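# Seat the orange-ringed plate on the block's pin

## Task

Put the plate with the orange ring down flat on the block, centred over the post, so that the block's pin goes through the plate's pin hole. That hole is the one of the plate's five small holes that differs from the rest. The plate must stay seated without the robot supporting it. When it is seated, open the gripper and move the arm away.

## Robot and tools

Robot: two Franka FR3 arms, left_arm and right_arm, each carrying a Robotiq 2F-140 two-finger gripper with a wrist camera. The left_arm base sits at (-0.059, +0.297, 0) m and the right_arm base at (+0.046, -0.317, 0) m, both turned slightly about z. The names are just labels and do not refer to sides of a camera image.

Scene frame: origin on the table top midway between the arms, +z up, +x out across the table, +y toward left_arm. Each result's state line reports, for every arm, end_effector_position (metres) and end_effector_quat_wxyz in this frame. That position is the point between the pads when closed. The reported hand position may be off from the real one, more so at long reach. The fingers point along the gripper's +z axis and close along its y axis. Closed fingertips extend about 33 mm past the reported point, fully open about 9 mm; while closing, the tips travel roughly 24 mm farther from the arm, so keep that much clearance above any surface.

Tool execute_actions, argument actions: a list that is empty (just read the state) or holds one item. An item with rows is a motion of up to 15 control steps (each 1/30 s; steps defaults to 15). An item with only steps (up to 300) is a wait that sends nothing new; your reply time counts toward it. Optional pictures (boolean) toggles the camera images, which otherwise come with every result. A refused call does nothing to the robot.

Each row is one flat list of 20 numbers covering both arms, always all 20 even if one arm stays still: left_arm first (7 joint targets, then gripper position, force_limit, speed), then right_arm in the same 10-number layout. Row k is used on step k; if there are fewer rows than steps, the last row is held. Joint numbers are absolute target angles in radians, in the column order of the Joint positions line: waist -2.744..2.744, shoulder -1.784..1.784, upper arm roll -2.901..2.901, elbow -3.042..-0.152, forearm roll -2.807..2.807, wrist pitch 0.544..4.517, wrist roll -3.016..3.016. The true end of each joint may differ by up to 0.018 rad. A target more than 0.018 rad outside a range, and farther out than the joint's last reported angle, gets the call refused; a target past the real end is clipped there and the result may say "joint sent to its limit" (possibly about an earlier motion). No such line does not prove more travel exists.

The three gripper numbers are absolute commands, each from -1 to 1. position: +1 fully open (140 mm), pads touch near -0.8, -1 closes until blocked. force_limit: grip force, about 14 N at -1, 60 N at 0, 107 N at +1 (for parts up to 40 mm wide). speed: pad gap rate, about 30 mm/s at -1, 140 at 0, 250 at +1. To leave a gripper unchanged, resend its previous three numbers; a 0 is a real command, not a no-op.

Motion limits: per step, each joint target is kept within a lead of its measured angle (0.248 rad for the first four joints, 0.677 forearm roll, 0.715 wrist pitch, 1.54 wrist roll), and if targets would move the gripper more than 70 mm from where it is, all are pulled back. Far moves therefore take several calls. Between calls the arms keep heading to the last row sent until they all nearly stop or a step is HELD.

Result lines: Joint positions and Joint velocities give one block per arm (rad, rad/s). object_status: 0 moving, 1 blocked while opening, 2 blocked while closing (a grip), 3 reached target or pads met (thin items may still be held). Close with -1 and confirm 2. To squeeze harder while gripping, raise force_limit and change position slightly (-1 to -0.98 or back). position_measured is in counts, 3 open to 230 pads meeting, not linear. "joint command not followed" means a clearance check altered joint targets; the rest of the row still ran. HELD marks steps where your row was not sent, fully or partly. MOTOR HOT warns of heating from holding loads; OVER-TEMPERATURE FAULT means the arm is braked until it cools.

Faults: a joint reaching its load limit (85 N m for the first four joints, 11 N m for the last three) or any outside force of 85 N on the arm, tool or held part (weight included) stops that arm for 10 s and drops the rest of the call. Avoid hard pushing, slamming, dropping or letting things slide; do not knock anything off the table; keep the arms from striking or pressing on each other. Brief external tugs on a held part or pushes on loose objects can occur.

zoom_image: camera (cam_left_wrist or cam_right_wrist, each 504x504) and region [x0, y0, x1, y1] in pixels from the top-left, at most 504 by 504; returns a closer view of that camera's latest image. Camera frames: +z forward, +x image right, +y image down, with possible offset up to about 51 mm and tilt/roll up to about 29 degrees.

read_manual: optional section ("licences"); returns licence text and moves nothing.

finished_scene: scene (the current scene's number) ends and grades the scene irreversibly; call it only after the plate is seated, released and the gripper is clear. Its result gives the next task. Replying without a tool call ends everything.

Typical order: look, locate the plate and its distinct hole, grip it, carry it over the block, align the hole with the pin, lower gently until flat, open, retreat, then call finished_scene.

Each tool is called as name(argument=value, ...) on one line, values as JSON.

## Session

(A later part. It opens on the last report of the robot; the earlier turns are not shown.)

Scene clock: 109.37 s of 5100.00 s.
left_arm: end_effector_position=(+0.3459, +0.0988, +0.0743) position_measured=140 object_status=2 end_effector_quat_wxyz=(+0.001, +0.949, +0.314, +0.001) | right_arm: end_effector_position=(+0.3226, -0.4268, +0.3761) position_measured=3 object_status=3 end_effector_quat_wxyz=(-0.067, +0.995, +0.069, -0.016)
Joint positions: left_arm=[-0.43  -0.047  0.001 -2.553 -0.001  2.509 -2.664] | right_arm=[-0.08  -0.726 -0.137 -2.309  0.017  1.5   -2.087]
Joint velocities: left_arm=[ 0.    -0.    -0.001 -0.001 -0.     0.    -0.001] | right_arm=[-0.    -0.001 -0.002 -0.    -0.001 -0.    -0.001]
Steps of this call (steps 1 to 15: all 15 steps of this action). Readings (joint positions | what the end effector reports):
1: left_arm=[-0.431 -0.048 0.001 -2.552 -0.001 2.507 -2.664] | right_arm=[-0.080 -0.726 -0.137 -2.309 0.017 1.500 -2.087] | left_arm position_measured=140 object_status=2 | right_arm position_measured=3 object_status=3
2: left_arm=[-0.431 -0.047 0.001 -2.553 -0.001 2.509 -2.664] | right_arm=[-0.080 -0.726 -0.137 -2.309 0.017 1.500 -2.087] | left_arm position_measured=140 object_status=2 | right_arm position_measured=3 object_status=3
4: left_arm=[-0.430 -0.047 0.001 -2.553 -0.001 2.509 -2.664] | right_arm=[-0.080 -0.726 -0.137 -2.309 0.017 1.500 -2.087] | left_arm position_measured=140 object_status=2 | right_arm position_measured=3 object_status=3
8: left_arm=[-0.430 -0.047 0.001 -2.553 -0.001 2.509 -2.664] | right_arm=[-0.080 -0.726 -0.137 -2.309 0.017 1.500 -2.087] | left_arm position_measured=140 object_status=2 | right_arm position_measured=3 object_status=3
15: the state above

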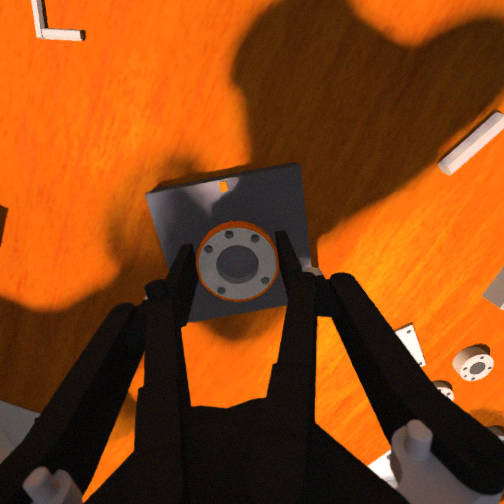

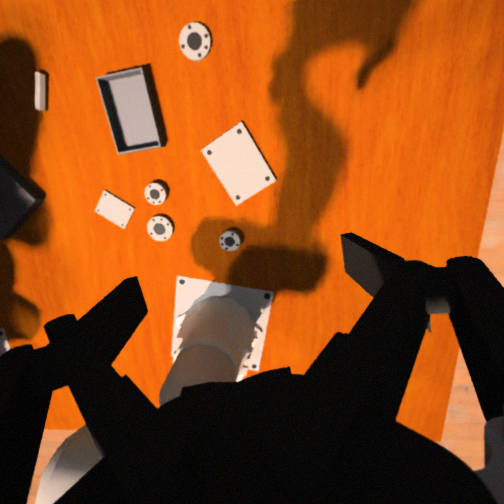

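execute_actions(actions=[{"rows":[[-0.4285,-0.056,0,-2.557,0,2.504,-2.666,-1,0,-0.5,-0.08,-0.726,-0.137,-2.309,0.017,1.5,-2.087,1,0,0]]}], pictures=false)

execute_actions(actions=[{"rows":[[-0.4285,-0.043,0,-2.561,0,2.520,-2.666,-1,0,-0.5,-0.08,-0.726,-0.137,-2.309,0.017,1.5,-2.087,1,0,0]]}])

zoom_image(camera="cam_left_wrist", region=[205,230,270,295])

Scene clock: 113.23 s of 5100.00 s.
left_arm: end_effector_position=(+0.3449, +0.0993, +0.0756) position_measured=140 object_status=2 end_effector_quat_wxyz=(+0.002, +0.949, +0.314, +0.001) | right_arm: end_effector_position=(+0.3226, -0.4268, +0.3761) position_measured=3 object_status=3 end_effector_quat_wxyz=(-0.067, +0.995, +0.069, -0.016)
Joint positions: left_arm=[-0.43  -0.053  0.001 -2.556 -0.001  2.507 -2.664] | right_arm=[-0.08  -0.726 -0.137 -2.309  0.017  1.5   -2.087]
Joint velocities: left_arm=[ 0.001 -0.    -0.001  0.001  0.    -0.001  0.001] | right_arm=[-0.    -0.001 -0.    -0.     0.    -0.001 -0.   ]
Steps of this call (steps 1 to 15: the robot went on to your last target; steps 16 to 90: nothing new was sent; then 0.37 s passed at rest; steps 91 to 105: all 15 steps of this action). Readings (joint positions | what the end effector reports):
91: left_arm=[-0.430 -0.048 0.001 -2.553 -0.001 2.509 -2.664] | right_arm=[-0.080 -0.726 -0.137 -2.309 0.017 1.500 -2.087] | left_arm position_measured=140 object_status=2 | right_arm position_measured=3 object_status=3
92: left_arm=[-0.430 -0.050 0.001 -2.554 -0.001 2.508 -2.664] | right_arm=[-0.080 -0.726 -0.137 -2.309 0.017 1.500 -2.087] | left_arm position_measured=140 object_status=2 | right_arm position_measured=3 object_status=3
94: left_arm=[-0.430 -0.052 0.001 -2.555 -0.001 2.508 -2.664] | right_arm=[-0.080 -0.726 -0.137 -2.309 0.017 1.500 -2.087] | left_arm position_measured=140 object_status=2 | right_arm position_measured=3 object_status=3
98: left_arm=[-0.430 -0.053 0.001 -2.556 -0.001 2.507 -2.664] | right_arm=[-0.080 -0.726 -0.137 -2.309 0.017 1.500 -2.087] | left_arm position_measured=140 object_status=2 | right_arm position_measured=3 object_status=3
105: the state above

Scene clock: 113.73 s of 5100.00 s.
left_arm: end_effector_position=(+0.3450, +0.0992, +0.0741) position_measured=140 object_status=2 end_effector_quat_wxyz=(+0.002, +0.949, +0.314, +0.002) | right_arm: end_effector_position=(+0.3226, -0.4268, +0.3761) position_measured=3 object_status=3 end_effector_quat_wxyz=(-0.067, +0.995, +0.069, -0.016)
Joint positions: left_arm=[-0.43  -0.05   0.001 -2.558 -0.001  2.513 -2.664] | right_arm=[-0.08  -0.726 -0.137 -2.309  0.017  1.5   -2.087]
Joint velocities: left_arm=[ 0.     0.     0.001 -0.    -0.     0.002  0.001] | right_arm=[-0.    -0.002  0.002 -0.001  0.001 -0.     0.   ]
Steps of this call (steps 1 to 15: all 15 steps of this action). Readings (joint positions | what the end effector reports):
1: left_arm=[-0.430 -0.052 0.001 -2.556 -0.001 2.509 -2.664] | right_arm=[-0.080 -0.726 -0.137 -2.309 0.017 1.500 -2.087] | left_arm position_measured=140 object_status=2 | right_arm position_measured=3 object_status=3
2: left_arm=[-0.430 -0.050 0.001 -2.557 -0.001 2.510 -2.664] | right_arm=[-0.080 -0.726 -0.137 -2.309 0.017 1.500 -2.087] | left_arm position_measured=140 object_status=2 | right_arm position_measured=3 object_status=3
4: left_arm=[-0.430 -0.050 0.001 -2.557 -0.001 2.512 -2.664] | right_arm=[-0.080 -0.726 -0.137 -2.309 0.017 1.500 -2.087] | left_arm position_measured=140 object_status=2 | right_arm position_measured=3 object_status=3
8: left_arm=[-0.430 -0.050 0.001 -2.557 -0.001 2.513 -2.664] | right_arm=[-0.080 -0.726 -0.137 -2.309 0.017 1.500 -2.087] | left_arm position_measured=140 object_status=2 | right_arm position_measured=3 object_status=3
15: the state above

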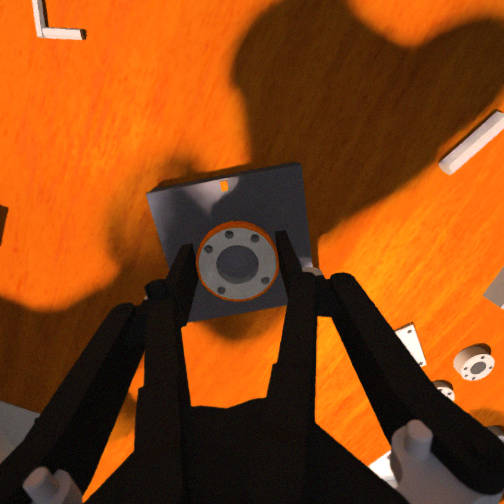

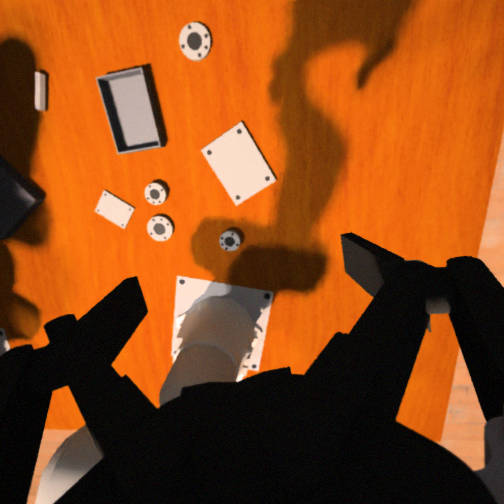

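Region (205, 230, 270, 295) of cam_left_wrist's 504x504 image, scaled by 7.754, with more detail than that image has.

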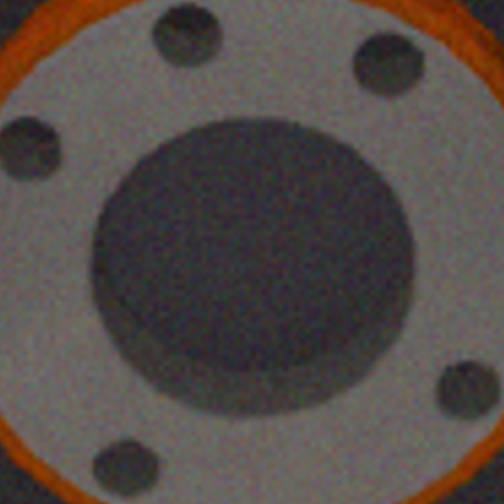

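Slightly deeper; continuing inward while sliding under light pressure.

execute_actions(actions=[{"rows":[[-0.4305,-0.058,0,-2.561,0,2.506,-2.666,-1,0,-0.5,-0.08,-0.726,-0.137,-2.309,0.017,1.5,-2.087,1,0,0]]}], pictures=false)

execute_actions(actions=[{"rows":[[-0.4305,-0.045,0,-2.565,0,2.522,-2.666,-1,0,-0.5,-0.08,-0.726,-0.137,-2.309,0.017,1.5,-2.087,1,0,0]]}])

zoom_image(camera="cam_left_wrist", region=[180,200,300,320])

Scene clock: 118.20 s of 5100.00 s.
left_arm: end_effector_position=(+0.3439, +0.0997, +0.0752) position_measured=140 object_status=2 end_effector_quat_wxyz=(+0.002, +0.949, +0.314, +0.001) | right_arm: end_effector_position=(+0.3226, -0.4268, +0.3761) position_measured=3 object_status=3 end_effector_quat_wxyz=(-0.067, +0.995, +0.069, -0.016)
Joint positions: left_arm=[-0.43  -0.055  0.001 -2.56  -0.001  2.509 -2.664] | right_arm=[-0.08  -0.726 -0.137 -2.309  0.017  1.5   -2.087]
Joint velocities: left_arm=[ 0.001 -0.     0.001  0.    -0.001 -0.001 -0.002] | right_arm=[-0.    -0.001 -0.    -0.    -0.    -0.     0.   ]
Steps of this call (steps 1 to 15: the robot went on to your last target; steps 16 to 90: nothing new was sent; then 0.97 s passed at rest; steps 91 to 105: all 15 steps of this action). Readings (joint positions | what the end effector reports):
91: left_arm=[-0.430 -0.051 0.001 -2.558 -0.001 2.512 -2.664] | right_arm=[-0.080 -0.726 -0.137 -2.309 0.017 1.500 -2.087] | left_arm position_measured=140 object_status=2 | right_arm position_measured=3 object_status=3
92: left_arm=[-0.430 -0.053 0.001 -2.559 -0.001 2.512 -2.664] | right_arm=[-0.080 -0.726 -0.137 -2.309 0.017 1.500 -2.087] | left_arm position_measured=140 object_status=2 | right_arm position_measured=3 object_status=3
94: left_arm=[-0.430 -0.054 0.001 -2.559 -0.001 2.511 -2.664] | right_arm=[-0.080 -0.726 -0.137 -2.309 0.017 1.500 -2.087] | left_arm position_measured=140 object_status=2 | right_arm position_measured=3 object_status=3
98: left_arm=[-0.430 -0.055 0.001 -2.560 -0.001 2.510 -2.664] | right_arm=[-0.080 -0.726 -0.137 -2.309 0.017 1.500 -2.087] | left_arm position_measured=140 object_status=2 | right_arm position_measured=3 object_status=3
105: the state above

Scene clock: 118.70 s of 5100.00 s.
left_arm: end_effector_position=(+0.3440, +0.0996, +0.0743) position_measured=140 object_status=2 end_effector_quat_wxyz=(+0.002, +0.949, +0.314, +0.002) | right_arm: end_effector_position=(+0.3226, -0.4268, +0.3761) position_measured=3 object_status=3 end_effector_quat_wxyz=(-0.067, +0.995, +0.069, -0.016)
Joint positions: left_arm=[-0.43  -0.053  0.001 -2.561 -0.001  2.512 -2.664] | right_arm=[-0.08  -0.726 -0.137 -2.309  0.017  1.5   -2.087]
Joint velocities: left_arm=[ 0.    -0.     0.001 -0.001 -0.    -0.001  0.001] | right_arm=[ 0.002 -0.     0.     0.    -0.001 -0.001  0.001]
Steps of this call (steps 1 to 15: all 15 steps of this action). Readings (joint positions | what the end effector reports):
1: left_arm=[-0.430 -0.054 0.001 -2.560 -0.001 2.511 -2.664] | right_arm=[-0.080 -0.726 -0.137 -2.309 0.017 1.500 -2.087] | left_arm position_measured=140 object_status=2 | right_arm position_measured=3 object_status=3
2: left_arm=[-0.430 -0.053 0.001 -2.561 -0.001 2.512 -2.664] | right_arm=[-0.080 -0.726 -0.137 -2.309 0.017 1.500 -2.087] | left_arm position_measured=140 object_status=2 | right_arm position_measured=3 object_status=3
4: left_arm=[-0.430 -0.053 0.001 -2.561 -0.001 2.512 -2.664] | right_arm=[-0.080 -0.726 -0.137 -2.309 0.017 1.500 -2.087] | left_arm position_measured=140 object_status=2 | right_arm position_measured=3 object_status=3
8: left_arm=[-0.430 -0.053 0.001 -2.561 -0.001 2.512 -2.664] | right_arm=[-0.080 -0.726 -0.137 -2.309 0.017 1.500 -2.087] | left_arm position_measured=140 object_status=2 | right_arm position_measured=3 object_status=3
15: the state above

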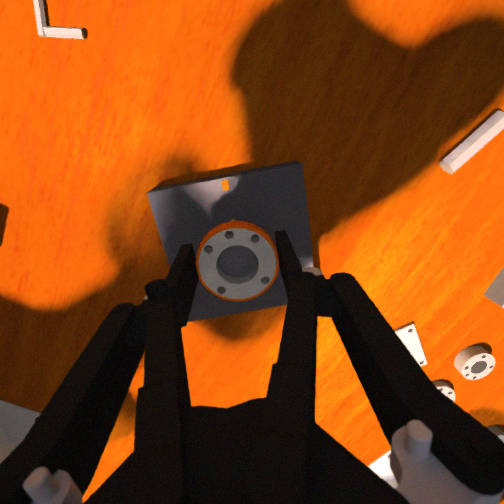

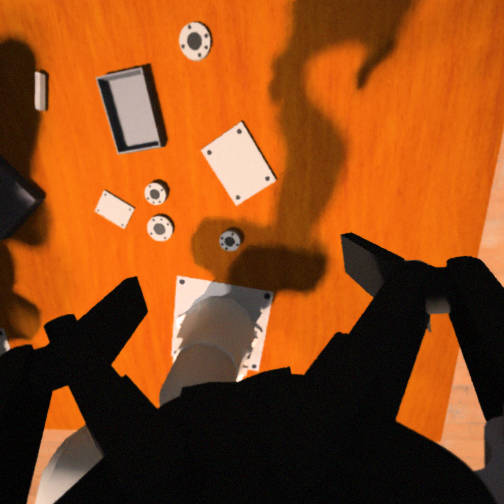

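Region (180, 200, 300, 320) of cam_left_wrist's 504x504 image, scaled by 4.200, with more detail than that image has.

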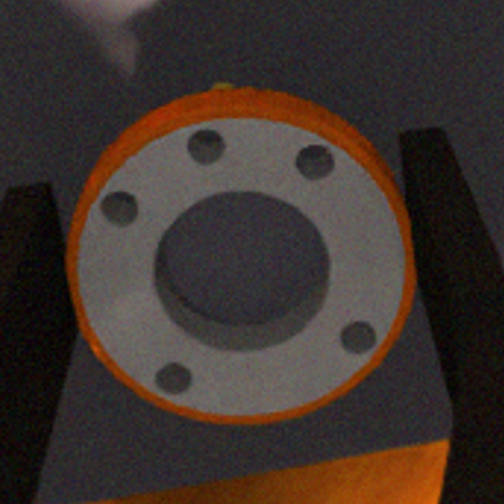

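execute_actions(actions=[{"rows":[[-0.433,-0.052,0,-2.553,0,2.506,-2.666,-1,0,-0.5,-0.08,-0.726,-0.137,-2.309,0.017,1.5,-2.087,1,0,0]]}], pictures=false)

execute_actions(actions=[{"rows":[[-0.433,-0.040,0,-2.558,0,2.520,-2.666,-1,0,-0.5,-0.08,-0.726,-0.137,-2.309,0.017,1.5,-2.087,1,0,0]]}], pictures=false)

Scene clock: 123.30 s of 5100.00 s.
left_arm: end_effector_position=(+0.3460, +0.0986, +0.0762) position_measured=140 object_status=2 end_effector_quat_wxyz=(+0.003, +0.949, +0.314, +0.002) | right_arm: end_effector_position=(+0.3226, -0.4268, +0.3761) position_measured=3 object_status=3 end_effector_quat_wxyz=(-0.067, +0.995, +0.069, -0.016)
Joint positions: left_arm=[-0.431 -0.053  0.001 -2.555 -0.001  2.509 -2.664] | right_arm=[-0.08  -0.726 -0.137 -2.309  0.017  1.5   -2.087]
Joint velocities: left_arm=[-0.001 -0.001  0.001  0.    -0.    -0.002  0.001] | right_arm=[-0.001 -0.001 -0.001 -0.     0.001 -0.001 -0.001]
Steps of this call (steps 1 to 15: the robot went on to your last target; steps 16 to 90: nothing new was sent; then 1.10 s passed at rest; steps 91 to 105: all 15 steps of this action). Readings (joint positions | what the end effector reports):
91: left_arm=[-0.430 -0.053 0.001 -2.559 -0.001 2.511 -2.664] | right_arm=[-0.080 -0.726 -0.137 -2.309 0.017 1.500 -2.087] | left_arm position_measured=140 object_status=2 | right_arm position_measured=3 object_status=3
92: left_arm=[-0.430 -0.053 0.001 -2.558 -0.001 2.511 -2.664] | right_arm=[-0.080 -0.726 -0.137 -2.309 0.017 1.500 -2.087] | left_arm position_measured=140 object_status=2 | right_arm position_measured=3 object_status=3
94: left_arm=[-0.430 -0.053 0.001 -2.556 -0.001 2.510 -2.664] | right_arm=[-0.080 -0.726 -0.137 -2.309 0.017 1.500 -2.087] | left_arm position_measured=140 object_status=2 | right_arm position_measured=3 object_status=3
98: left_arm=[-0.431 -0.053 0.001 -2.555 -0.001 2.510 -2.664] | right_arm=[-0.080 -0.726 -0.137 -2.309 0.017 1.500 -2.087] | left_arm position_measured=140 object_status=2 | right_arm position_measured=3 object_status=3
105: the state above

Scene clock: 123.80 s of 5100.00 s.
left_arm: end_effector_position=(+0.3459, +0.0987, +0.0745) position_measured=140 object_status=2 end_effector_quat_wxyz=(+0.002, +0.949, +0.314, +0.002) | right_arm: end_effector_position=(+0.3226, -0.4268, +0.3761) position_measured=3 object_status=3 end_effector_quat_wxyz=(-0.067, +0.995, +0.069, -0.016)
Joint positions: left_arm=[-0.431 -0.048  0.001 -2.555 -0.     2.512 -2.664] | right_arm=[-0.08  -0.726 -0.137 -2.309  0.017  1.5   -2.087]
Joint velocities: left_arm=[-0.001 -0.     0.001  0.     0.     0.    -0.   ] | right_arm=[-0.001  0.001 -0.001 -0.001  0.001  0.    -0.   ]
Steps of this call (steps 1 to 15: all 15 steps of this action). Readings (joint positions | what the end effector reports):
1: left_arm=[-0.431 -0.052 0.001 -2.555 -0.001 2.511 -2.664] | right_arm=[-0.080 -0.726 -0.137 -2.309 0.017 1.500 -2.087] | left_arm position_measured=140 object_status=2 | right_arm position_measured=3 object_status=3
2: left_arm=[-0.431 -0.049 0.001 -2.555 -0.001 2.512 -2.664] | right_arm=[-0.080 -0.726 -0.137 -2.309 0.017 1.500 -2.087] | left_arm position_measured=140 object_status=2 | right_arm position_measured=3 object_status=3
4: left_arm=[-0.431 -0.048 0.001 -2.555 -0.000 2.512 -2.664] | right_arm=[-0.080 -0.726 -0.137 -2.309 0.017 1.500 -2.087] | left_arm position_measured=140 object_status=2 | right_arm position_measured=3 object_status=3
8: left_arm=[-0.431 -0.048 0.001 -2.555 -0.000 2.512 -2.664] | right_arm=[-0.080 -0.726 -0.137 -2.309 0.017 1.500 -2.087] | left_arm position_measured=140 object_status=2 | right_arm position_measured=3 object_status=3
15: the state above

execute_actions(actions=[{"rows":[[-0.433,-0.044,0,-2.558,0,2.502,-2.666,-1,0,-0.5,-0.08,-0.726,-0.137,-2.309,0.017,1.5,-2.087,1,0,0]]}], pictures=false)

execute_actions(actions=[{"rows":[[-0.433,-0.038,0,-2.560,0,2.512,-2.666,-1,0,-0.5,-0.08,-0.726,-0.137,-2.309,0.017,1.5,-2.087,1,0,0]]}], pictures=false)

Scene clock: 127.57 s of 5100.00 s.
left_arm: end_effector_position=(+0.3458, +0.0986, +0.0746) position_measured=140 object_status=2 end_effector_quat_wxyz=(+0.002, +0.949, +0.314, +0.002) | right_arm: end_effector_position=(+0.3226, -0.4268, +0.3761) position_measured=3 object_status=3 end_effector_quat_wxyz=(-0.067, +0.995, +0.069, -0.016)
Joint positions: left_arm=[-0.431 -0.049  0.001 -2.554 -0.     2.511 -2.664] | right_arm=[-0.08  -0.726 -0.137 -2.309  0.017  1.5   -2.087]
Joint velocities: left_arm=[-0.     0.     0.001 -0.    -0.     0.     0.002] | right_arm=[ 0.    -0.    -0.     0.     0.001 -0.    -0.002]
Steps of this call (steps 1 to 15: the robot went on to your last target; steps 16 to 90: nothing new was sent; then 0.27 s passed at rest; steps 91 to 105: all 15 steps of this action). Readings (joint positions | what the end effector reports):
91: left_arm=[-0.431 -0.049 0.001 -2.554 -0.000 2.511 -2.664] | right_arm=[-0.080 -0.726 -0.137 -2.309 0.017 1.500 -2.087] | left_arm position_measured=140 object_status=2 | right_arm position_measured=3 object_status=3
92: left_arm=[-0.431 -0.049 0.001 -2.554 -0.000 2.511 -2.664] | right_arm=[-0.080 -0.726 -0.137 -2.309 0.017 1.500 -2.087] | left_arm position_measured=140 object_status=2 | right_arm position_measured=3 object_status=3
94: left_arm=[-0.431 -0.049 0.001 -2.554 -0.000 2.511 -2.664] | right_arm=[-0.080 -0.726 -0.137 -2.309 0.017 1.500 -2.087] | left_arm position_measured=140 object_status=2 | right_arm position_measured=3 object_status=3
98: left_arm=[-0.431 -0.049 0.001 -2.554 -0.000 2.511 -2.664] | right_arm=[-0.080 -0.726 -0.137 -2.309 0.017 1.500 -2.087] | left_arm position_measured=140 object_status=2 | right_arm position_measured=3 object_status=3
105: the state above

Scene clock: 128.07 s of 5100.00 s.
left_arm: end_effector_position=(+0.3458, +0.0986, +0.0745) position_measured=140 object_status=2 end_effector_quat_wxyz=(+0.002, +0.949, +0.314, +0.002) | right_arm: end_effector_position=(+0.3226, -0.4268, +0.3761) position_measured=3 object_status=3 end_effector_quat_wxyz=(-0.067, +0.995, +0.069, -0.016)
Joint positions: left_arm=[-0.431 -0.048  0.001 -2.554 -0.     2.511 -2.664] | right_arm=[-0.08  -0.726 -0.137 -2.309  0.017  1.5   -2.087]
Joint velocities: left_arm=[-0.001 -0.     0.    -0.001  0.001 -0.001 -0.   ] | right_arm=[ 0.    -0.001  0.001  0.001  0.     0.001  0.002]
Steps of this call (steps 1 to 15: all 15 steps of this action). Readings (joint positions | what the end effector reports):
1: left_arm=[-0.431 -0.048 0.001 -2.554 -0.000 2.511 -2.664] | right_arm=[-0.080 -0.726 -0.137 -2.309 0.017 1.500 -2.087] | left_arm position_measured=140 object_status=2 | right_arm position_measured=3 object_status=3
2: left_arm=[-0.431 -0.048 0.001 -2.554 -0.000 2.511 -2.664] | right_arm=[-0.080 -0.726 -0.137 -2.309 0.017 1.500 -2.087] | left_arm position_measured=140 object_status=2 | right_arm position_measured=3 object_status=3
4: left_arm=[-0.431 -0.048 0.001 -2.554 -0.000 2.511 -2.664] | right_arm=[-0.080 -0.726 -0.137 -2.309 0.017 1.500 -2.087] | left_arm position_measured=140 object_status=2 | right_arm position_measured=3 object_status=3
8: left_arm=[-0.431 -0.048 0.001 -2.554 -0.000 2.511 -2.664] | right_arm=[-0.080 -0.726 -0.137 -2.309 0.017 1.500 -2.087] | left_arm position_measured=140 object_status=2 | right_arm position_measured=3 object_status=3
15: the state above

execute_actions(actions=[{"rows":[[-0.433,-0.045,0,-2.562,0,2.512,-2.78,-1,0,-0.5,-0.08,-0.726,-0.137,-2.309,0.017,1.5,-2.087,1,0,0]]}], pictures=false)

execute_actions(actions=[{"rows":[[-0.433,-0.045,0,-2.562,0,2.512,-2.61,-1,0,-0.5,-0.08,-0.726,-0.137,-2.309,0.017,1.5,-2.087,1,0,0]]}])

zoom_image(camera="cam_left_wrist", region=[180,200,300,320])

Scene clock: 133.93 s of 5100.00 s.
left_arm: end_effector_position=(+0.3459, +0.0991, +0.0746) position_measured=140 object_status=2 end_effector_quat_wxyz=(+0.002, +0.935, +0.354, +0.002) | right_arm: end_effector_position=(+0.3226, -0.4268, +0.3761) position_measured=3 object_status=3 end_effector_quat_wxyz=(-0.067, +0.995, +0.069, -0.016)
Joint positions: left_arm=[-0.431 -0.049  0.002 -2.555  0.001  2.511 -2.75 ] | right_arm=[-0.08  -0.726 -0.137 -2.309  0.017  1.5   -2.087]
Joint velocities: left_arm=[ 0.    -0.001  0.    -0.002 -0.001  0.001 -0.069] | right_arm=[-0.001  0.002 -0.     0.     0.001 -0.001 -0.   ]
Steps of this call (steps 1 to 15: the robot went on to your last target; steps 16 to 90: nothing new was sent; then 2.37 s passed at rest; steps 91 to 105: all 15 steps of this action). Readings (joint positions | what the end effector reports):
91: left_arm=[-0.431 -0.049 0.001 -2.555 -0.000 2.511 -2.674] | right_arm=[-0.080 -0.726 -0.137 -2.309 0.017 1.500 -2.087] | left_arm position_measured=140 object_status=2 | right_arm position_measured=3 object_status=3
92: left_arm=[-0.431 -0.049 0.001 -2.555 -0.000 2.511 -2.684] | right_arm=[-0.080 -0.726 -0.137 -2.309 0.017 1.500 -2.087] | left_arm position_measured=140 object_status=2 | right_arm position_measured=3 object_status=3
94: left_arm=[-0.431 -0.049 0.001 -2.555 0.000 2.511 -2.701] | right_arm=[-0.080 -0.726 -0.137 -2.309 0.017 1.500 -2.087] | left_arm position_measured=140 object_status=2 | right_arm position_measured=3 object_status=3
98: left_arm=[-0.431 -0.049 0.001 -2.555 0.001 2.511 -2.726] | right_arm=[-0.080 -0.726 -0.137 -2.309 0.017 1.500 -2.087] | left_arm position_measured=140 object_status=2 | right_arm position_measured=3 object_status=3
105: the state above

Scene clock: 134.43 s of 5100.00 s.
left_arm: end_effector_position=(+0.3452, +0.0976, +0.0746) position_measured=140 object_status=2 end_effector_quat_wxyz=(+0.002, +0.953, +0.302, +0.002) | right_arm: end_effector_position=(+0.3226, -0.4268, +0.3761) position_measured=3 object_status=3 end_effector_quat_wxyz=(-0.067, +0.995, +0.069, -0.016)
Joint positions: left_arm=[-0.433 -0.049  0.    -2.555  0.001  2.512 -2.644] | right_arm=[-0.08  -0.726 -0.137 -2.309  0.017  1.5   -2.087]
Joint velocities: left_arm=[-0.002 -0.    -0.001 -0.002 -0.001 -0.001  0.084] | right_arm=[-0.     0.001 -0.    -0.001 -0.     0.    -0.   ]
Steps of this call (steps 1 to 15: all 15 steps of this action). Readings (joint positions | what the end effector reports):
1: left_arm=[-0.431 -0.049 0.002 -2.555 0.001 2.512 -2.738] | right_arm=[-0.080 -0.726 -0.137 -2.309 0.017 1.500 -2.087] | left_arm position_measured=140 object_status=2 | right_arm position_measured=3 object_status=3
2: left_arm=[-0.431 -0.049 0.001 -2.555 0.001 2.512 -2.726] | right_arm=[-0.080 -0.726 -0.137 -2.309 0.017 1.500 -2.087] | left_arm position_measured=140 object_status=2 | right_arm position_measured=3 object_status=3
4: left_arm=[-0.432 -0.049 0.001 -2.555 0.001 2.512 -2.704] | right_arm=[-0.080 -0.726 -0.137 -2.309 0.017 1.500 -2.087] | left_arm position_measured=140 object_status=2 | right_arm position_measured=3 object_status=3
8: left_arm=[-0.432 -0.049 0.001 -2.555 0.001 2.512 -2.674] | right_arm=[-0.080 -0.726 -0.137 -2.309 0.017 1.500 -2.087] | left_arm position_measured=140 object_status=2 | right_arm position_measured=3 object_status=3
15: the state above

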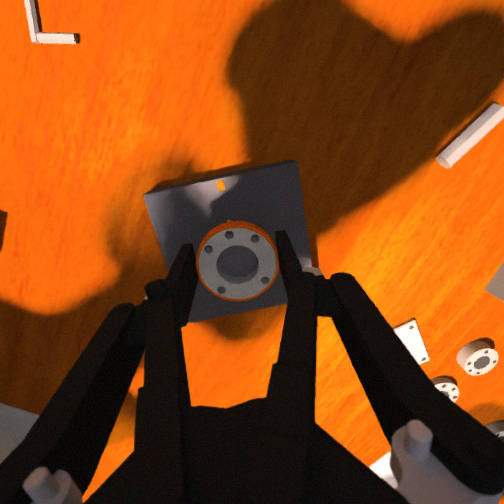

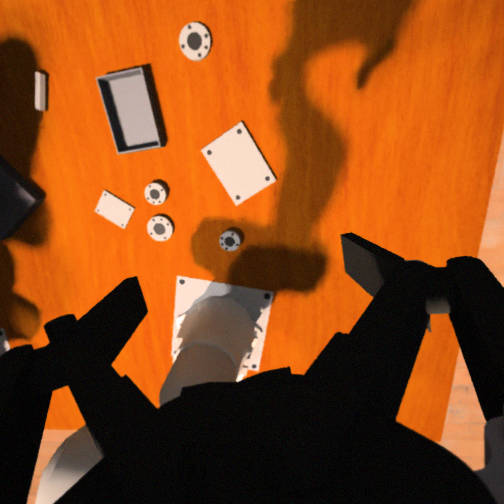

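Region (180, 200, 300, 320) of cam_left_wrist's 504x504 image, scaled by 4.200, with more detail than that image has.

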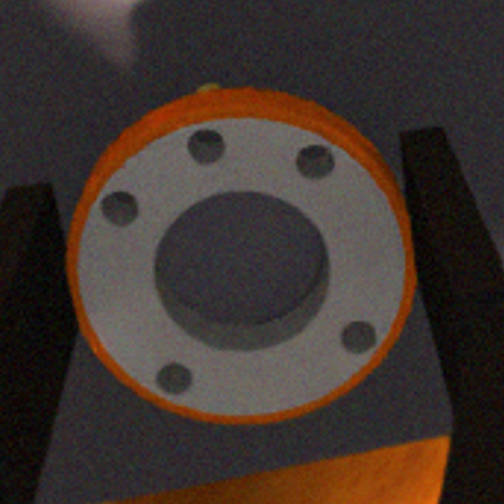

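execute_actions(actions=[{"rows":[[-0.4292,-0.057,0,-2.559,0,2.503,-2.655,-1,0,-0.5,-0.08,-0.726,-0.137,-2.309,0.017,1.5,-2.087,1,0,0]]}], pictures=false)

execute_actions(actions=[{"rows":[[-0.4305,-0.044,0,-2.562,0,2.519,-2.72,-1,0,-0.5,-0.08,-0.726,-0.137,-2.309,0.017,1.5,-2.087,1,0,0]]}], pictures=false)

execute_actions(actions=[{"rows":[[-0.4305,-0.044,0,-2.562,0,2.519,-2.62,-1,0,-0.5,-0.08,-0.726,-0.137,-2.309,0.017,1.5,-2.087,1,0,0]]}], pictures=false)

Scene clock: 141.97 s of 5100.00 s.
left_arm: end_effector_position=(+0.3434, +0.0988, +0.0752) position_measured=140 object_status=2 end_effector_quat_wxyz=(+0.001, +0.953, +0.302, +0.001) | right_arm: end_effector_position=(+0.3226, -0.4268, +0.3761) position_measured=3 object_status=3 end_effector_quat_wxyz=(-0.067, +0.995, +0.069, -0.016)
Joint positions: left_arm=[-0.432 -0.054 -0.    -2.558  0.     2.506 -2.643] | right_arm=[-0.08  -0.726 -0.137 -2.309  0.017  1.5   -2.087]
Joint velocities: left_arm=[ 0.001  0.001 -0.001 -0.001 -0.001 -0.001 -0.02 ] | right_arm=[ 0.    -0.002 -0.     0.     0.001  0.001  0.002]
Steps of this call (steps 1 to 30: the robot went on to your last target; steps 31 to 90: nothing new was sent; then 4.03 s passed at rest; steps 91 to 105: all 15 steps of this action). Readings (joint positions | what the end effector reports):
91: left_arm=[-0.433 -0.050 -0.000 -2.556 0.000 2.511 -2.621] | right_arm=[-0.080 -0.726 -0.137 -2.309 0.017 1.500 -2.087] | left_arm position_measured=140 object_status=2 | right_arm position_measured=3 object_status=3
92: left_arm=[-0.433 -0.052 -0.000 -2.556 0.000 2.510 -2.624] | right_arm=[-0.080 -0.726 -0.137 -2.309 0.017 1.500 -2.087] | left_arm position_measured=140 object_status=2 | right_arm position_measured=3 object_status=3
94: left_arm=[-0.432 -0.053 -0.000 -2.557 0.000 2.509 -2.628] | right_arm=[-0.080 -0.726 -0.137 -2.309 0.017 1.500 -2.087] | left_arm position_measured=140 object_status=2 | right_arm position_measured=3 object_status=3
98: left_arm=[-0.432 -0.054 -0.000 -2.558 0.000 2.507 -2.636] | right_arm=[-0.080 -0.726 -0.137 -2.309 0.017 1.500 -2.087] | left_arm position_measured=140 object_status=2 | right_arm position_measured=3 object_status=3
105: the state above

Scene clock: 142.47 s of 5100.00 s.
left_arm: end_effector_position=(+0.3441, +0.0985, +0.0725) position_measured=140 object_status=2 end_effector_quat_wxyz=(+0.002, +0.944, +0.329, +0.002) | right_arm: end_effector_position=(+0.3226, -0.4268, +0.3761) position_measured=3 object_status=3 end_effector_quat_wxyz=(-0.067, +0.995, +0.069, -0.016)
Joint positions: left_arm=[-0.432 -0.047 -0.    -2.559  0.     2.517 -2.7  ] | right_arm=[-0.08  -0.726 -0.137 -2.309  0.017  1.5   -2.087]
Joint velocities: left_arm=[ 0.001  0.003  0.001 -0.002 -0.002  0.002 -0.045] | right_arm=[ 0.     0.001 -0.001 -0.001  0.    -0.001 -0.001]
Steps of this call (steps 1 to 15: all 15 steps of this action). Readings (joint positions | what the end effector reports):
1: left_arm=[-0.432 -0.053 -0.000 -2.558 0.000 2.508 -2.649] | right_arm=[-0.080 -0.726 -0.137 -2.309 0.017 1.500 -2.087] | left_arm position_measured=140 object_status=2 | right_arm position_measured=3 object_status=3
2: left_arm=[-0.432 -0.051 -0.000 -2.558 0.000 2.509 -2.656] | right_arm=[-0.080 -0.726 -0.137 -2.309 0.017 1.500 -2.087] | left_arm position_measured=140 object_status=2 | right_arm position_measured=3 object_status=3
4: left_arm=[-0.432 -0.051 -0.000 -2.558 0.000 2.511 -2.667] | right_arm=[-0.080 -0.726 -0.137 -2.309 0.017 1.500 -2.087] | left_arm position_measured=140 object_status=2 | right_arm position_measured=3 object_status=3
8: left_arm=[-0.432 -0.048 -0.000 -2.559 0.000 2.515 -2.683] | right_arm=[-0.080 -0.726 -0.137 -2.309 0.017 1.500 -2.087] | left_arm position_measured=140 object_status=2 | right_arm position_measured=3 object_status=3
15: the state above

Scene clock: 142.97 s of 5100.00 s.
left_arm: end_effector_position=(+0.3444, +0.0984, +0.0724) position_measured=140 object_status=2 end_effector_quat_wxyz=(+0.002, +0.953, +0.302, +0.002) | right_arm: end_effector_position=(+0.3226, -0.4268, +0.3761) position_measured=3 object_status=3 end_effector_quat_wxyz=(-0.067, +0.995, +0.069, -0.016)
Joint positions: left_arm=[-0.431 -0.047 -0.    -2.56   0.     2.519 -2.641] | right_arm=[-0.08  -0.726 -0.137 -2.309  0.017  1.5   -2.087]
Joint velocities: left_arm=[ 0.    -0.001  0.001 -0.     0.001  0.001  0.049] | right_arm=[-0.001  0.001  0.    -0.     0.001 -0.001  0.001]
Steps of this call (steps 1 to 15: all 15 steps of this action). Readings (joint positions | what the end effector reports):
1: left_arm=[-0.432 -0.047 -0.000 -2.560 0.000 2.517 -2.693] | right_arm=[-0.080 -0.726 -0.137 -2.309 0.017 1.500 -2.087] | left_arm position_measured=140 object_status=2 | right_arm position_measured=3 object_status=3
2: left_arm=[-0.431 -0.047 -0.000 -2.560 0.000 2.517 -2.686] | right_arm=[-0.080 -0.726 -0.137 -2.309 0.017 1.500 -2.087] | left_arm position_measured=140 object_status=2 | right_arm position_measured=3 object_status=3
4: left_arm=[-0.431 -0.047 -0.000 -2.560 0.000 2.518 -2.674] | right_arm=[-0.080 -0.726 -0.137 -2.309 0.017 1.500 -2.087] | left_arm position_measured=140 object_status=2 | right_arm position_measured=3 object_status=3
8: left_arm=[-0.431 -0.047 -0.000 -2.560 0.000 2.518 -2.658] | right_arm=[-0.080 -0.726 -0.137 -2.309 0.017 1.500 -2.087] | left_arm position_measured=140 object_status=2 | right_arm position_measured=3 object_status=3
15: the state above

It is on the post. Descending 8 mm.

execute_actions(actions=[{"rows":[[-0.4315,-0.027,0,-2.568,0,2.541,-2.65,-1,0,-0.5,-0.08,-0.726,-0.137,-2.309,0.017,1.5,-2.087,1,0,0]]}])

zoom_image(camera="cam_left_wrist", region=[180,200,300,320])

Scene clock: 146.37 s of 5100.00 s.
left_arm: end_effector_position=(+0.3444, +0.0984, +0.0652) position_measured=140 object_status=2 end_effector_quat_wxyz=(+0.002, +0.954, +0.301, +0.003) | right_arm: end_effector_position=(+0.3226, -0.4268, +0.3761) position_measured=3 object_status=3 end_effector_quat_wxyz=(-0.067, +0.995, +0.069, -0.016)
Joint positions: left_arm=[-0.431 -0.03  -0.    -2.565  0.     2.541 -2.641] | right_arm=[-0.08  -0.726 -0.137 -2.309  0.017  1.5   -2.087]
Joint velocities: left_arm=[-0.002  0.002  0.    -0.002 -0.001  0.004 -0.009] | right_arm=[ 0.    -0.     0.    -0.001 -0.001 -0.    -0.001]
Steps of this call (steps 1 to 30: the robot went on to your last target; steps 31 to 87: nothing new was sent; steps 88 to 102: all 15 steps of this action). Readings (joint positions | what the end effector reports):
88: left_arm=[-0.431 -0.044 -0.000 -2.560 0.000 2.522 -2.628] | right_arm=[-0.080 -0.726 -0.137 -2.309 0.017 1.500 -2.087] | left_arm position_measured=140 object_status=2 | right_arm position_measured=3 object_status=3
89: left_arm=[-0.431 -0.040 -0.000 -2.561 0.000 2.526 -2.630] | right_arm=[-0.080 -0.726 -0.137 -2.309 0.017 1.500 -2.087] | left_arm position_measured=140 object_status=2 | right_arm position_measured=3 object_status=3
91: left_arm=[-0.431 -0.035 -0.000 -2.562 0.000 2.533 -2.633] | right_arm=[-0.080 -0.726 -0.137 -2.309 0.017 1.500 -2.087] | left_arm position_measured=140 object_status=2 | right_arm position_measured=3 object_status=3
95: left_arm=[-0.431 -0.031 -0.000 -2.564 0.000 2.539 -2.637] | right_arm=[-0.080 -0.726 -0.137 -2.309 0.017 1.500 -2.087] | left_arm position_measured=140 object_status=2 | right_arm position_measured=3 object_status=3
102: the state above

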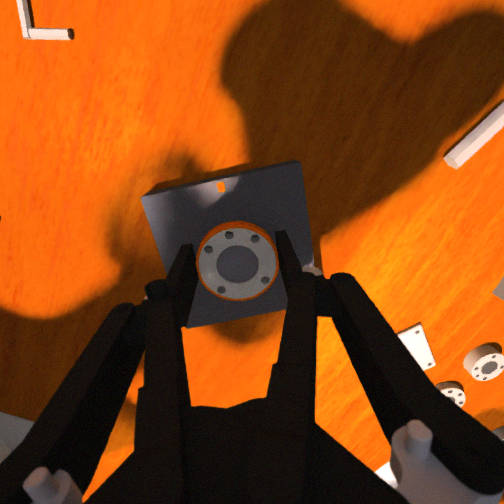

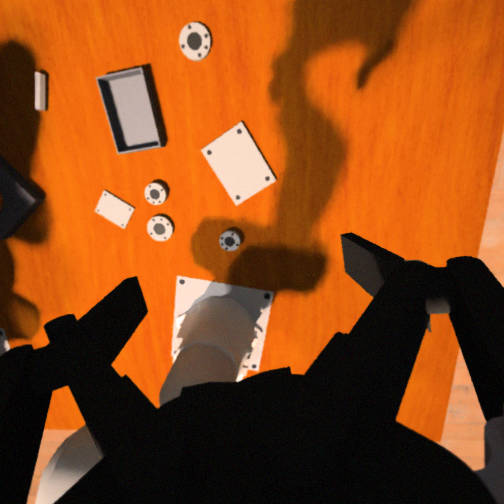

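Region (180, 200, 300, 320) of cam_left_wrist's 504x504 image, scaled by 4.200, with more detail than that image has.

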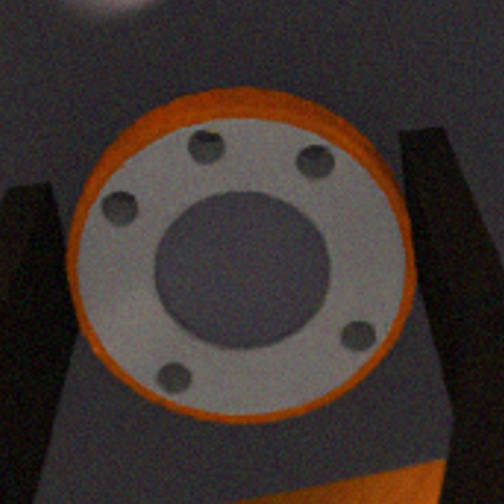

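execute_actions(actions=[{"rows":[[-0.4315,-0.012,0,-2.573,0,2.561,-2.625,-1,0,-0.5,-0.08,-0.726,-0.137,-2.309,0.017,1.5,-2.087,1,0,0]]}])

zoom_image(camera="cam_left_wrist", region=[180,200,300,320])

Scene clock: 150.03 s of 5100.00 s.
left_arm: end_effector_position=(+0.3444, +0.0984, +0.0603) position_measured=140 object_status=2 end_effector_quat_wxyz=(+0.003, +0.955, +0.298, +0.003) | right_arm: end_effector_position=(+0.3226, -0.4268, +0.3761) position_measured=3 object_status=3 end_effector_quat_wxyz=(-0.067, +0.995, +0.069, -0.016)
Joint positions: left_arm=[-0.431 -0.019 -0.    -2.568  0.     2.558 -2.633] | right_arm=[-0.08  -0.726 -0.137 -2.309  0.017  1.5   -2.087]
Joint velocities: left_arm=[-0.001  0.002  0.    -0.001 -0.     0.003  0.009] | right_arm=[-0.    -0.001 -0.     0.001 -0.001 -0.    -0.001]
Steps of this call (steps 1 to 15: the robot went on to your last target; steps 16 to 90: nothing new was sent; then 0.17 s passed at rest; steps 91 to 105: all 15 steps of this action). Readings (joint positions | what the end effector reports):
91: left_arm=[-0.431 -0.028 -0.000 -2.565 0.000 2.544 -2.643] | right_arm=[-0.080 -0.726 -0.137 -2.309 0.017 1.500 -2.087] | left_arm position_measured=140 object_status=2 | right_arm position_measured=3 object_status=3
92: left_arm=[-0.431 -0.025 -0.000 -2.566 0.000 2.548 -2.641] | right_arm=[-0.080 -0.726 -0.137 -2.309 0.017 1.500 -2.087] | left_arm position_measured=140 object_status=2 | right_arm position_measured=3 object_status=3
94: left_arm=[-0.431 -0.020 -0.000 -2.567 0.000 2.554 -2.640] | right_arm=[-0.080 -0.726 -0.137 -2.309 0.017 1.500 -2.087] | left_arm position_measured=140 object_status=2 | right_arm position_measured=3 object_status=3
98: left_arm=[-0.431 -0.020 -0.000 -2.568 0.000 2.556 -2.636] | right_arm=[-0.080 -0.726 -0.137 -2.309 0.017 1.500 -2.087] | left_arm position_measured=140 object_status=2 | right_arm position_measured=3 object_status=3
105: the state above

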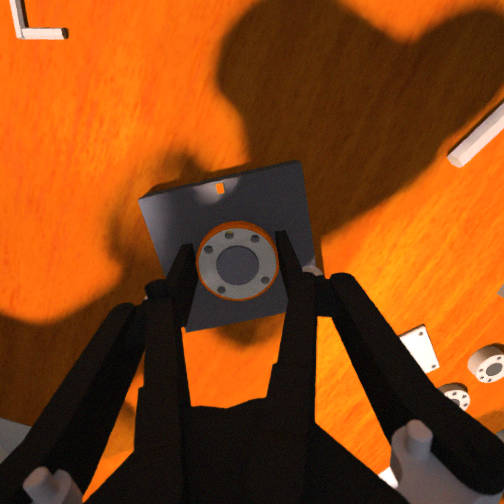

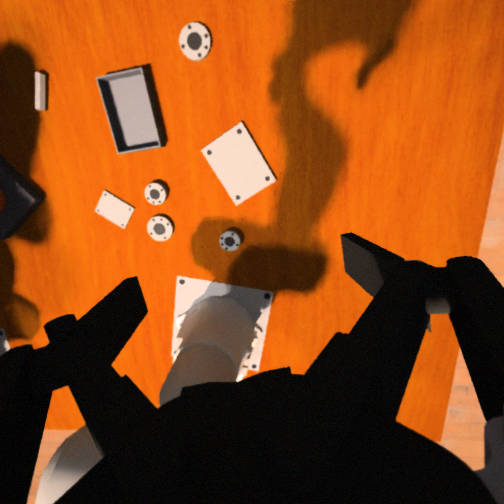

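Region (180, 200, 300, 320) of cam_left_wrist's 504x504 image, scaled by 4.200, with more detail than that image has.

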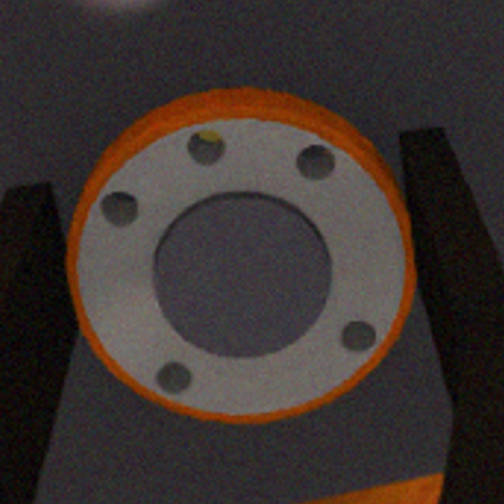

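execute_actions(actions=[{"rows":[[-0.4315,-0.002,0,-2.575,0,2.571,-2.59,-1,0,-0.5,-0.08,-0.726,-0.137,-2.309,0.017,1.5,-2.087,1,0,0]]}])

zoom_image(camera="cam_left_wrist", region=[180,200,300,320])

Scene clock: 153.17 s of 5100.00 s.
left_arm: end_effector_position=(+0.3445, +0.0984, +0.0559) position_measured=140 object_status=2 end_effector_quat_wxyz=(+0.003, +0.959, +0.284, +0.003) | right_arm: end_effector_position=(+0.3226, -0.4268, +0.3761) position_measured=3 object_status=3 end_effector_quat_wxyz=(-0.067, +0.995, +0.069, -0.016)
Joint positions: left_arm=[-0.431 -0.008 -0.    -2.569  0.     2.569 -2.605] | right_arm=[-0.08  -0.726 -0.137 -2.309  0.017  1.5   -2.087]
Joint velocities: left_arm=[-0.    -0.001 -0.     0.001  0.    -0.     0.016] | right_arm=[-0.    -0.001  0.001 -0.001  0.001  0.     0.002]
Steps of this call (steps 1 to 15: the robot went on to your last target; steps 16 to 79: nothing new was sent; steps 80 to 94: all 15 steps of this action). Readings (joint positions | what the end effector reports):
80: left_arm=[-0.431 -0.017 -0.000 -2.569 0.000 2.560 -2.627] | right_arm=[-0.080 -0.726 -0.137 -2.309 0.017 1.500 -2.087] | left_arm position_measured=140 object_status=2 | right_arm position_measured=3 object_status=3
81: left_arm=[-0.431 -0.015 -0.000 -2.569 0.000 2.562 -2.624] | right_arm=[-0.080 -0.726 -0.137 -2.309 0.017 1.500 -2.087] | left_arm position_measured=140 object_status=2 | right_arm position_measured=3 object_status=3
83: left_arm=[-0.431 -0.010 -0.000 -2.569 0.000 2.567 -2.618] | right_arm=[-0.080 -0.726 -0.137 -2.309 0.017 1.500 -2.087] | left_arm position_measured=140 object_status=2 | right_arm position_measured=3 object_status=3
87: left_arm=[-0.431 -0.008 -0.000 -2.569 0.000 2.569 -2.611] | right_arm=[-0.080 -0.726 -0.137 -2.309 0.017 1.500 -2.087] | left_arm position_measured=140 object_status=2 | right_arm position_measured=3 object_status=3
94: the state above

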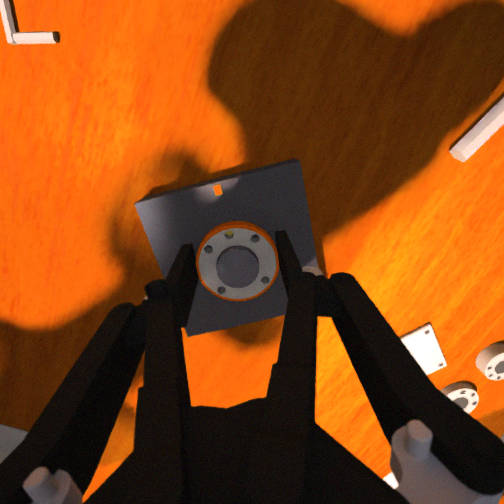

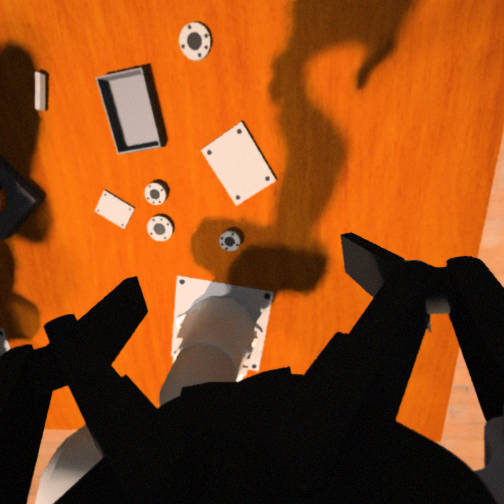

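Region (180, 200, 300, 320) of cam_left_wrist's 504x504 image, scaled by 4.200, with more detail than that image has.

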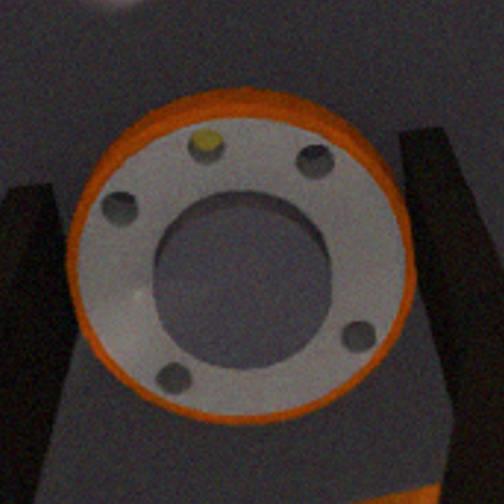

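execute_actions(actions=[{"rows":[[-0.4315,0.004,0,-2.577,0,2.579,-2.61,-1,0,-0.5,-0.08,-0.726,-0.137,-2.309,0.017,1.5,-2.087,1,0,0]]}], pictures=false)

execute_actions(actions=[{"rows":[[-0.4315,-0.008,0,-2.57,0,2.569,-2.61,0.4,0,0,-0.08,-0.726,-0.137,-2.309,0.017,1.5,-2.087,1,0,0]]}], pictures=false)

execute_actions(actions=[{"rows":[[-0.4315,-0.25,0,-2.45,0,2.2,-2.61,0.4,0,0,-0.08,-0.726,-0.137,-2.309,0.017,1.5,-2.087,1,0,0]]}])

Scene clock: 158.13 s of 5100.00 s.
left_arm: end_effector_position=(+0.3445, +0.0984, +0.0558) position_measured=140 object_status=2 end_effector_quat_wxyz=(+0.003, +0.959, +0.284, +0.003) | right_arm: end_effector_position=(+0.3226, -0.4268, +0.3761) position_measured=3 object_status=3 end_effector_quat_wxyz=(-0.067, +0.995, +0.069, -0.016)
Joint positions: left_arm=[-0.431 -0.008 -0.    -2.57   0.     2.57  -2.605] | right_arm=[-0.08  -0.726 -0.137 -2.309  0.017  1.5   -2.087]
Joint velocities: left_arm=[ 0.    -0.    -0.001  0.001  0.001 -0.001 -0.002] | right_arm=[ 0.001  0.     0.    -0.001  0.    -0.    -0.   ]
Steps of this call (steps 1 to 15: the robot went on to your last target; steps 16 to 90: nothing new was sent; then 1.47 s passed at rest; steps 91 to 105: all 15 steps of this action). Readings (joint positions | what the end effector reports):
91: left_arm=[-0.431 -0.008 -0.000 -2.569 0.000 2.570 -2.603] | right_arm=[-0.080 -0.726 -0.137 -2.309 0.017 1.500 -2.087] | left_arm position_measured=140 object_status=2 | right_arm position_measured=3 object_status=3
92: left_arm=[-0.431 -0.008 -0.000 -2.569 0.000 2.570 -2.604] | right_arm=[-0.080 -0.726 -0.137 -2.309 0.017 1.500 -2.087] | left_arm position_measured=140 object_status=2 | right_arm position_measured=3 object_status=3
94: left_arm=[-0.431 -0.008 -0.000 -2.569 0.000 2.570 -2.604] | right_arm=[-0.080 -0.726 -0.137 -2.309 0.017 1.500 -2.087] | left_arm position_measured=140 object_status=2 | right_arm position_measured=3 object_status=3
98: left_arm=[-0.431 -0.008 -0.000 -2.569 0.000 2.570 -2.605] | right_arm=[-0.080 -0.726 -0.137 -2.309 0.017 1.500 -2.087] | left_arm position_measured=140 object_status=2 | right_arm position_measured=3 object_status=3
105: the state above

Scene clock: 158.63 s of 5100.00 s.
left_arm: end_effector_position=(+0.3445, +0.0984, +0.0560) position_measured=78 object_status=0 end_effector_quat_wxyz=(+0.003, +0.959, +0.284, +0.003) | right_arm: end_effector_position=(+0.3226, -0.4268, +0.3761) position_measured=3 object_status=3 end_effector_quat_wxyz=(-0.067, +0.995, +0.069, -0.016)
Joint positions: left_arm=[-0.431 -0.008 -0.    -2.57   0.     2.57  -2.605] | right_arm=[-0.08  -0.726 -0.137 -2.309  0.017  1.5   -2.087]
Joint velocities: left_arm=[ 0.001  0.001  0.001 -0.    -0.001 -0.     0.   ] | right_arm=[ 0.001  0.    -0.001 -0.     0.    -0.    -0.   ]
Steps of this call (steps 1 to 15: all 15 steps of this action). Readings (joint positions | what the end effector reports):
1: left_arm=[-0.431 -0.008 -0.000 -2.569 0.000 2.570 -2.605] | right_arm=[-0.080 -0.726 -0.137 -2.309 0.017 1.500 -2.087] | left_arm position_measured=140 object_status=0 | right_arm position_measured=3 object_status=3
2: left_arm=[-0.431 -0.008 -0.000 -2.569 0.000 2.570 -2.605] | right_arm=[-0.080 -0.726 -0.137 -2.309 0.017 1.500 -2.087] | left_arm position_measured=139 object_status=0 | right_arm position_measured=3 object_status=3
4: left_arm=[-0.431 -0.008 -0.000 -2.569 0.000 2.570 -2.605] | right_arm=[-0.080 -0.726 -0.137 -2.309 0.017 1.500 -2.087] | left_arm position_measured=118 object_status=0 | right_arm position_measured=3 object_status=3
8: left_arm=[-0.431 -0.008 -0.000 -2.570 0.000 2.570 -2.605] | right_arm=[-0.080 -0.726 -0.137 -2.309 0.017 1.500 -2.087] | left_arm position_measured=88 object_status=0 | right_arm position_measured=3 object_status=3
15: the state above

Scene clock: 159.13 s of 5100.00 s.
left_arm: end_effector_position=(+0.3528, +0.0944, +0.1862) position_measured=78 object_status=3 end_effector_quat_wxyz=(+0.011, +0.959, +0.284, +0.012) | right_arm: end_effector_position=(+0.3226, -0.4268, +0.3761) position_measured=3 object_status=3 end_effector_quat_wxyz=(-0.067, +0.995, +0.069, -0.016)
Joint positions: left_arm=[-0.431 -0.252 -0.    -2.449  0.     2.23  -2.605] | right_arm=[-0.08  -0.726 -0.137 -2.309  0.017  1.5   -2.087]
Joint velocities: left_arm=[-0.002  0.005 -0.002 -0.011  0.002 -0.165  0.001] | right_arm=[ 0.001  0.001 -0.001 -0.     0.001 -0.     0.002]
Steps of this call (steps 1 to 15: all 15 steps of this action). Readings (joint positions | what the end effector reports):
1: left_arm=[-0.431 -0.024 -0.000 -2.564 0.000 2.533 -2.605] | right_arm=[-0.080 -0.726 -0.137 -2.309 0.017 1.500 -2.087] | left_arm position_measured=78 object_status=3 | right_arm position_measured=3 object_status=3
2: left_arm=[-0.431 -0.058 -0.000 -2.551 0.000 2.496 -2.605] | right_arm=[-0.080 -0.726 -0.137 -2.309 0.017 1.500 -2.087] | left_arm position_measured=78 object_status=3 | right_arm position_measured=3 object_status=3
4: left_arm=[-0.431 -0.135 -0.000 -2.510 0.000 2.422 -2.605] | right_arm=[-0.080 -0.726 -0.137 -2.309 0.017 1.500 -2.087] | left_arm position_measured=78 object_status=3 | right_arm position_measured=3 object_status=3
8: left_arm=[-0.431 -0.243 -0.000 -2.449 0.000 2.309 -2.605] | right_arm=[-0.080 -0.726 -0.137 -2.309 0.017 1.500 -2.087] | left_arm position_measured=78 object_status=3 | right_arm position_measured=3 object_status=3
15: the state above

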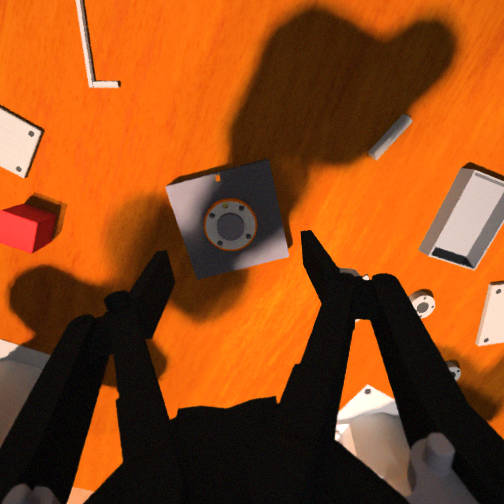

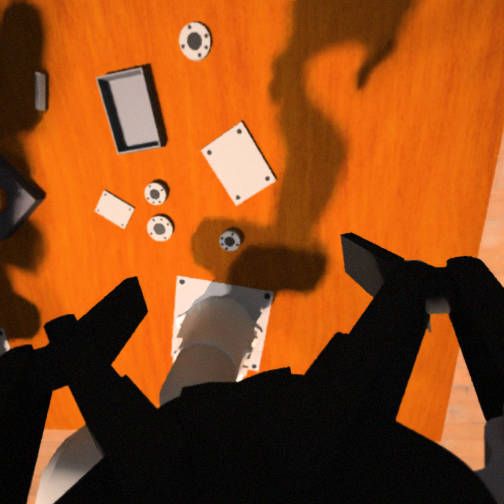

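finished_scene(scene=1)

The scene is finished: the task was done.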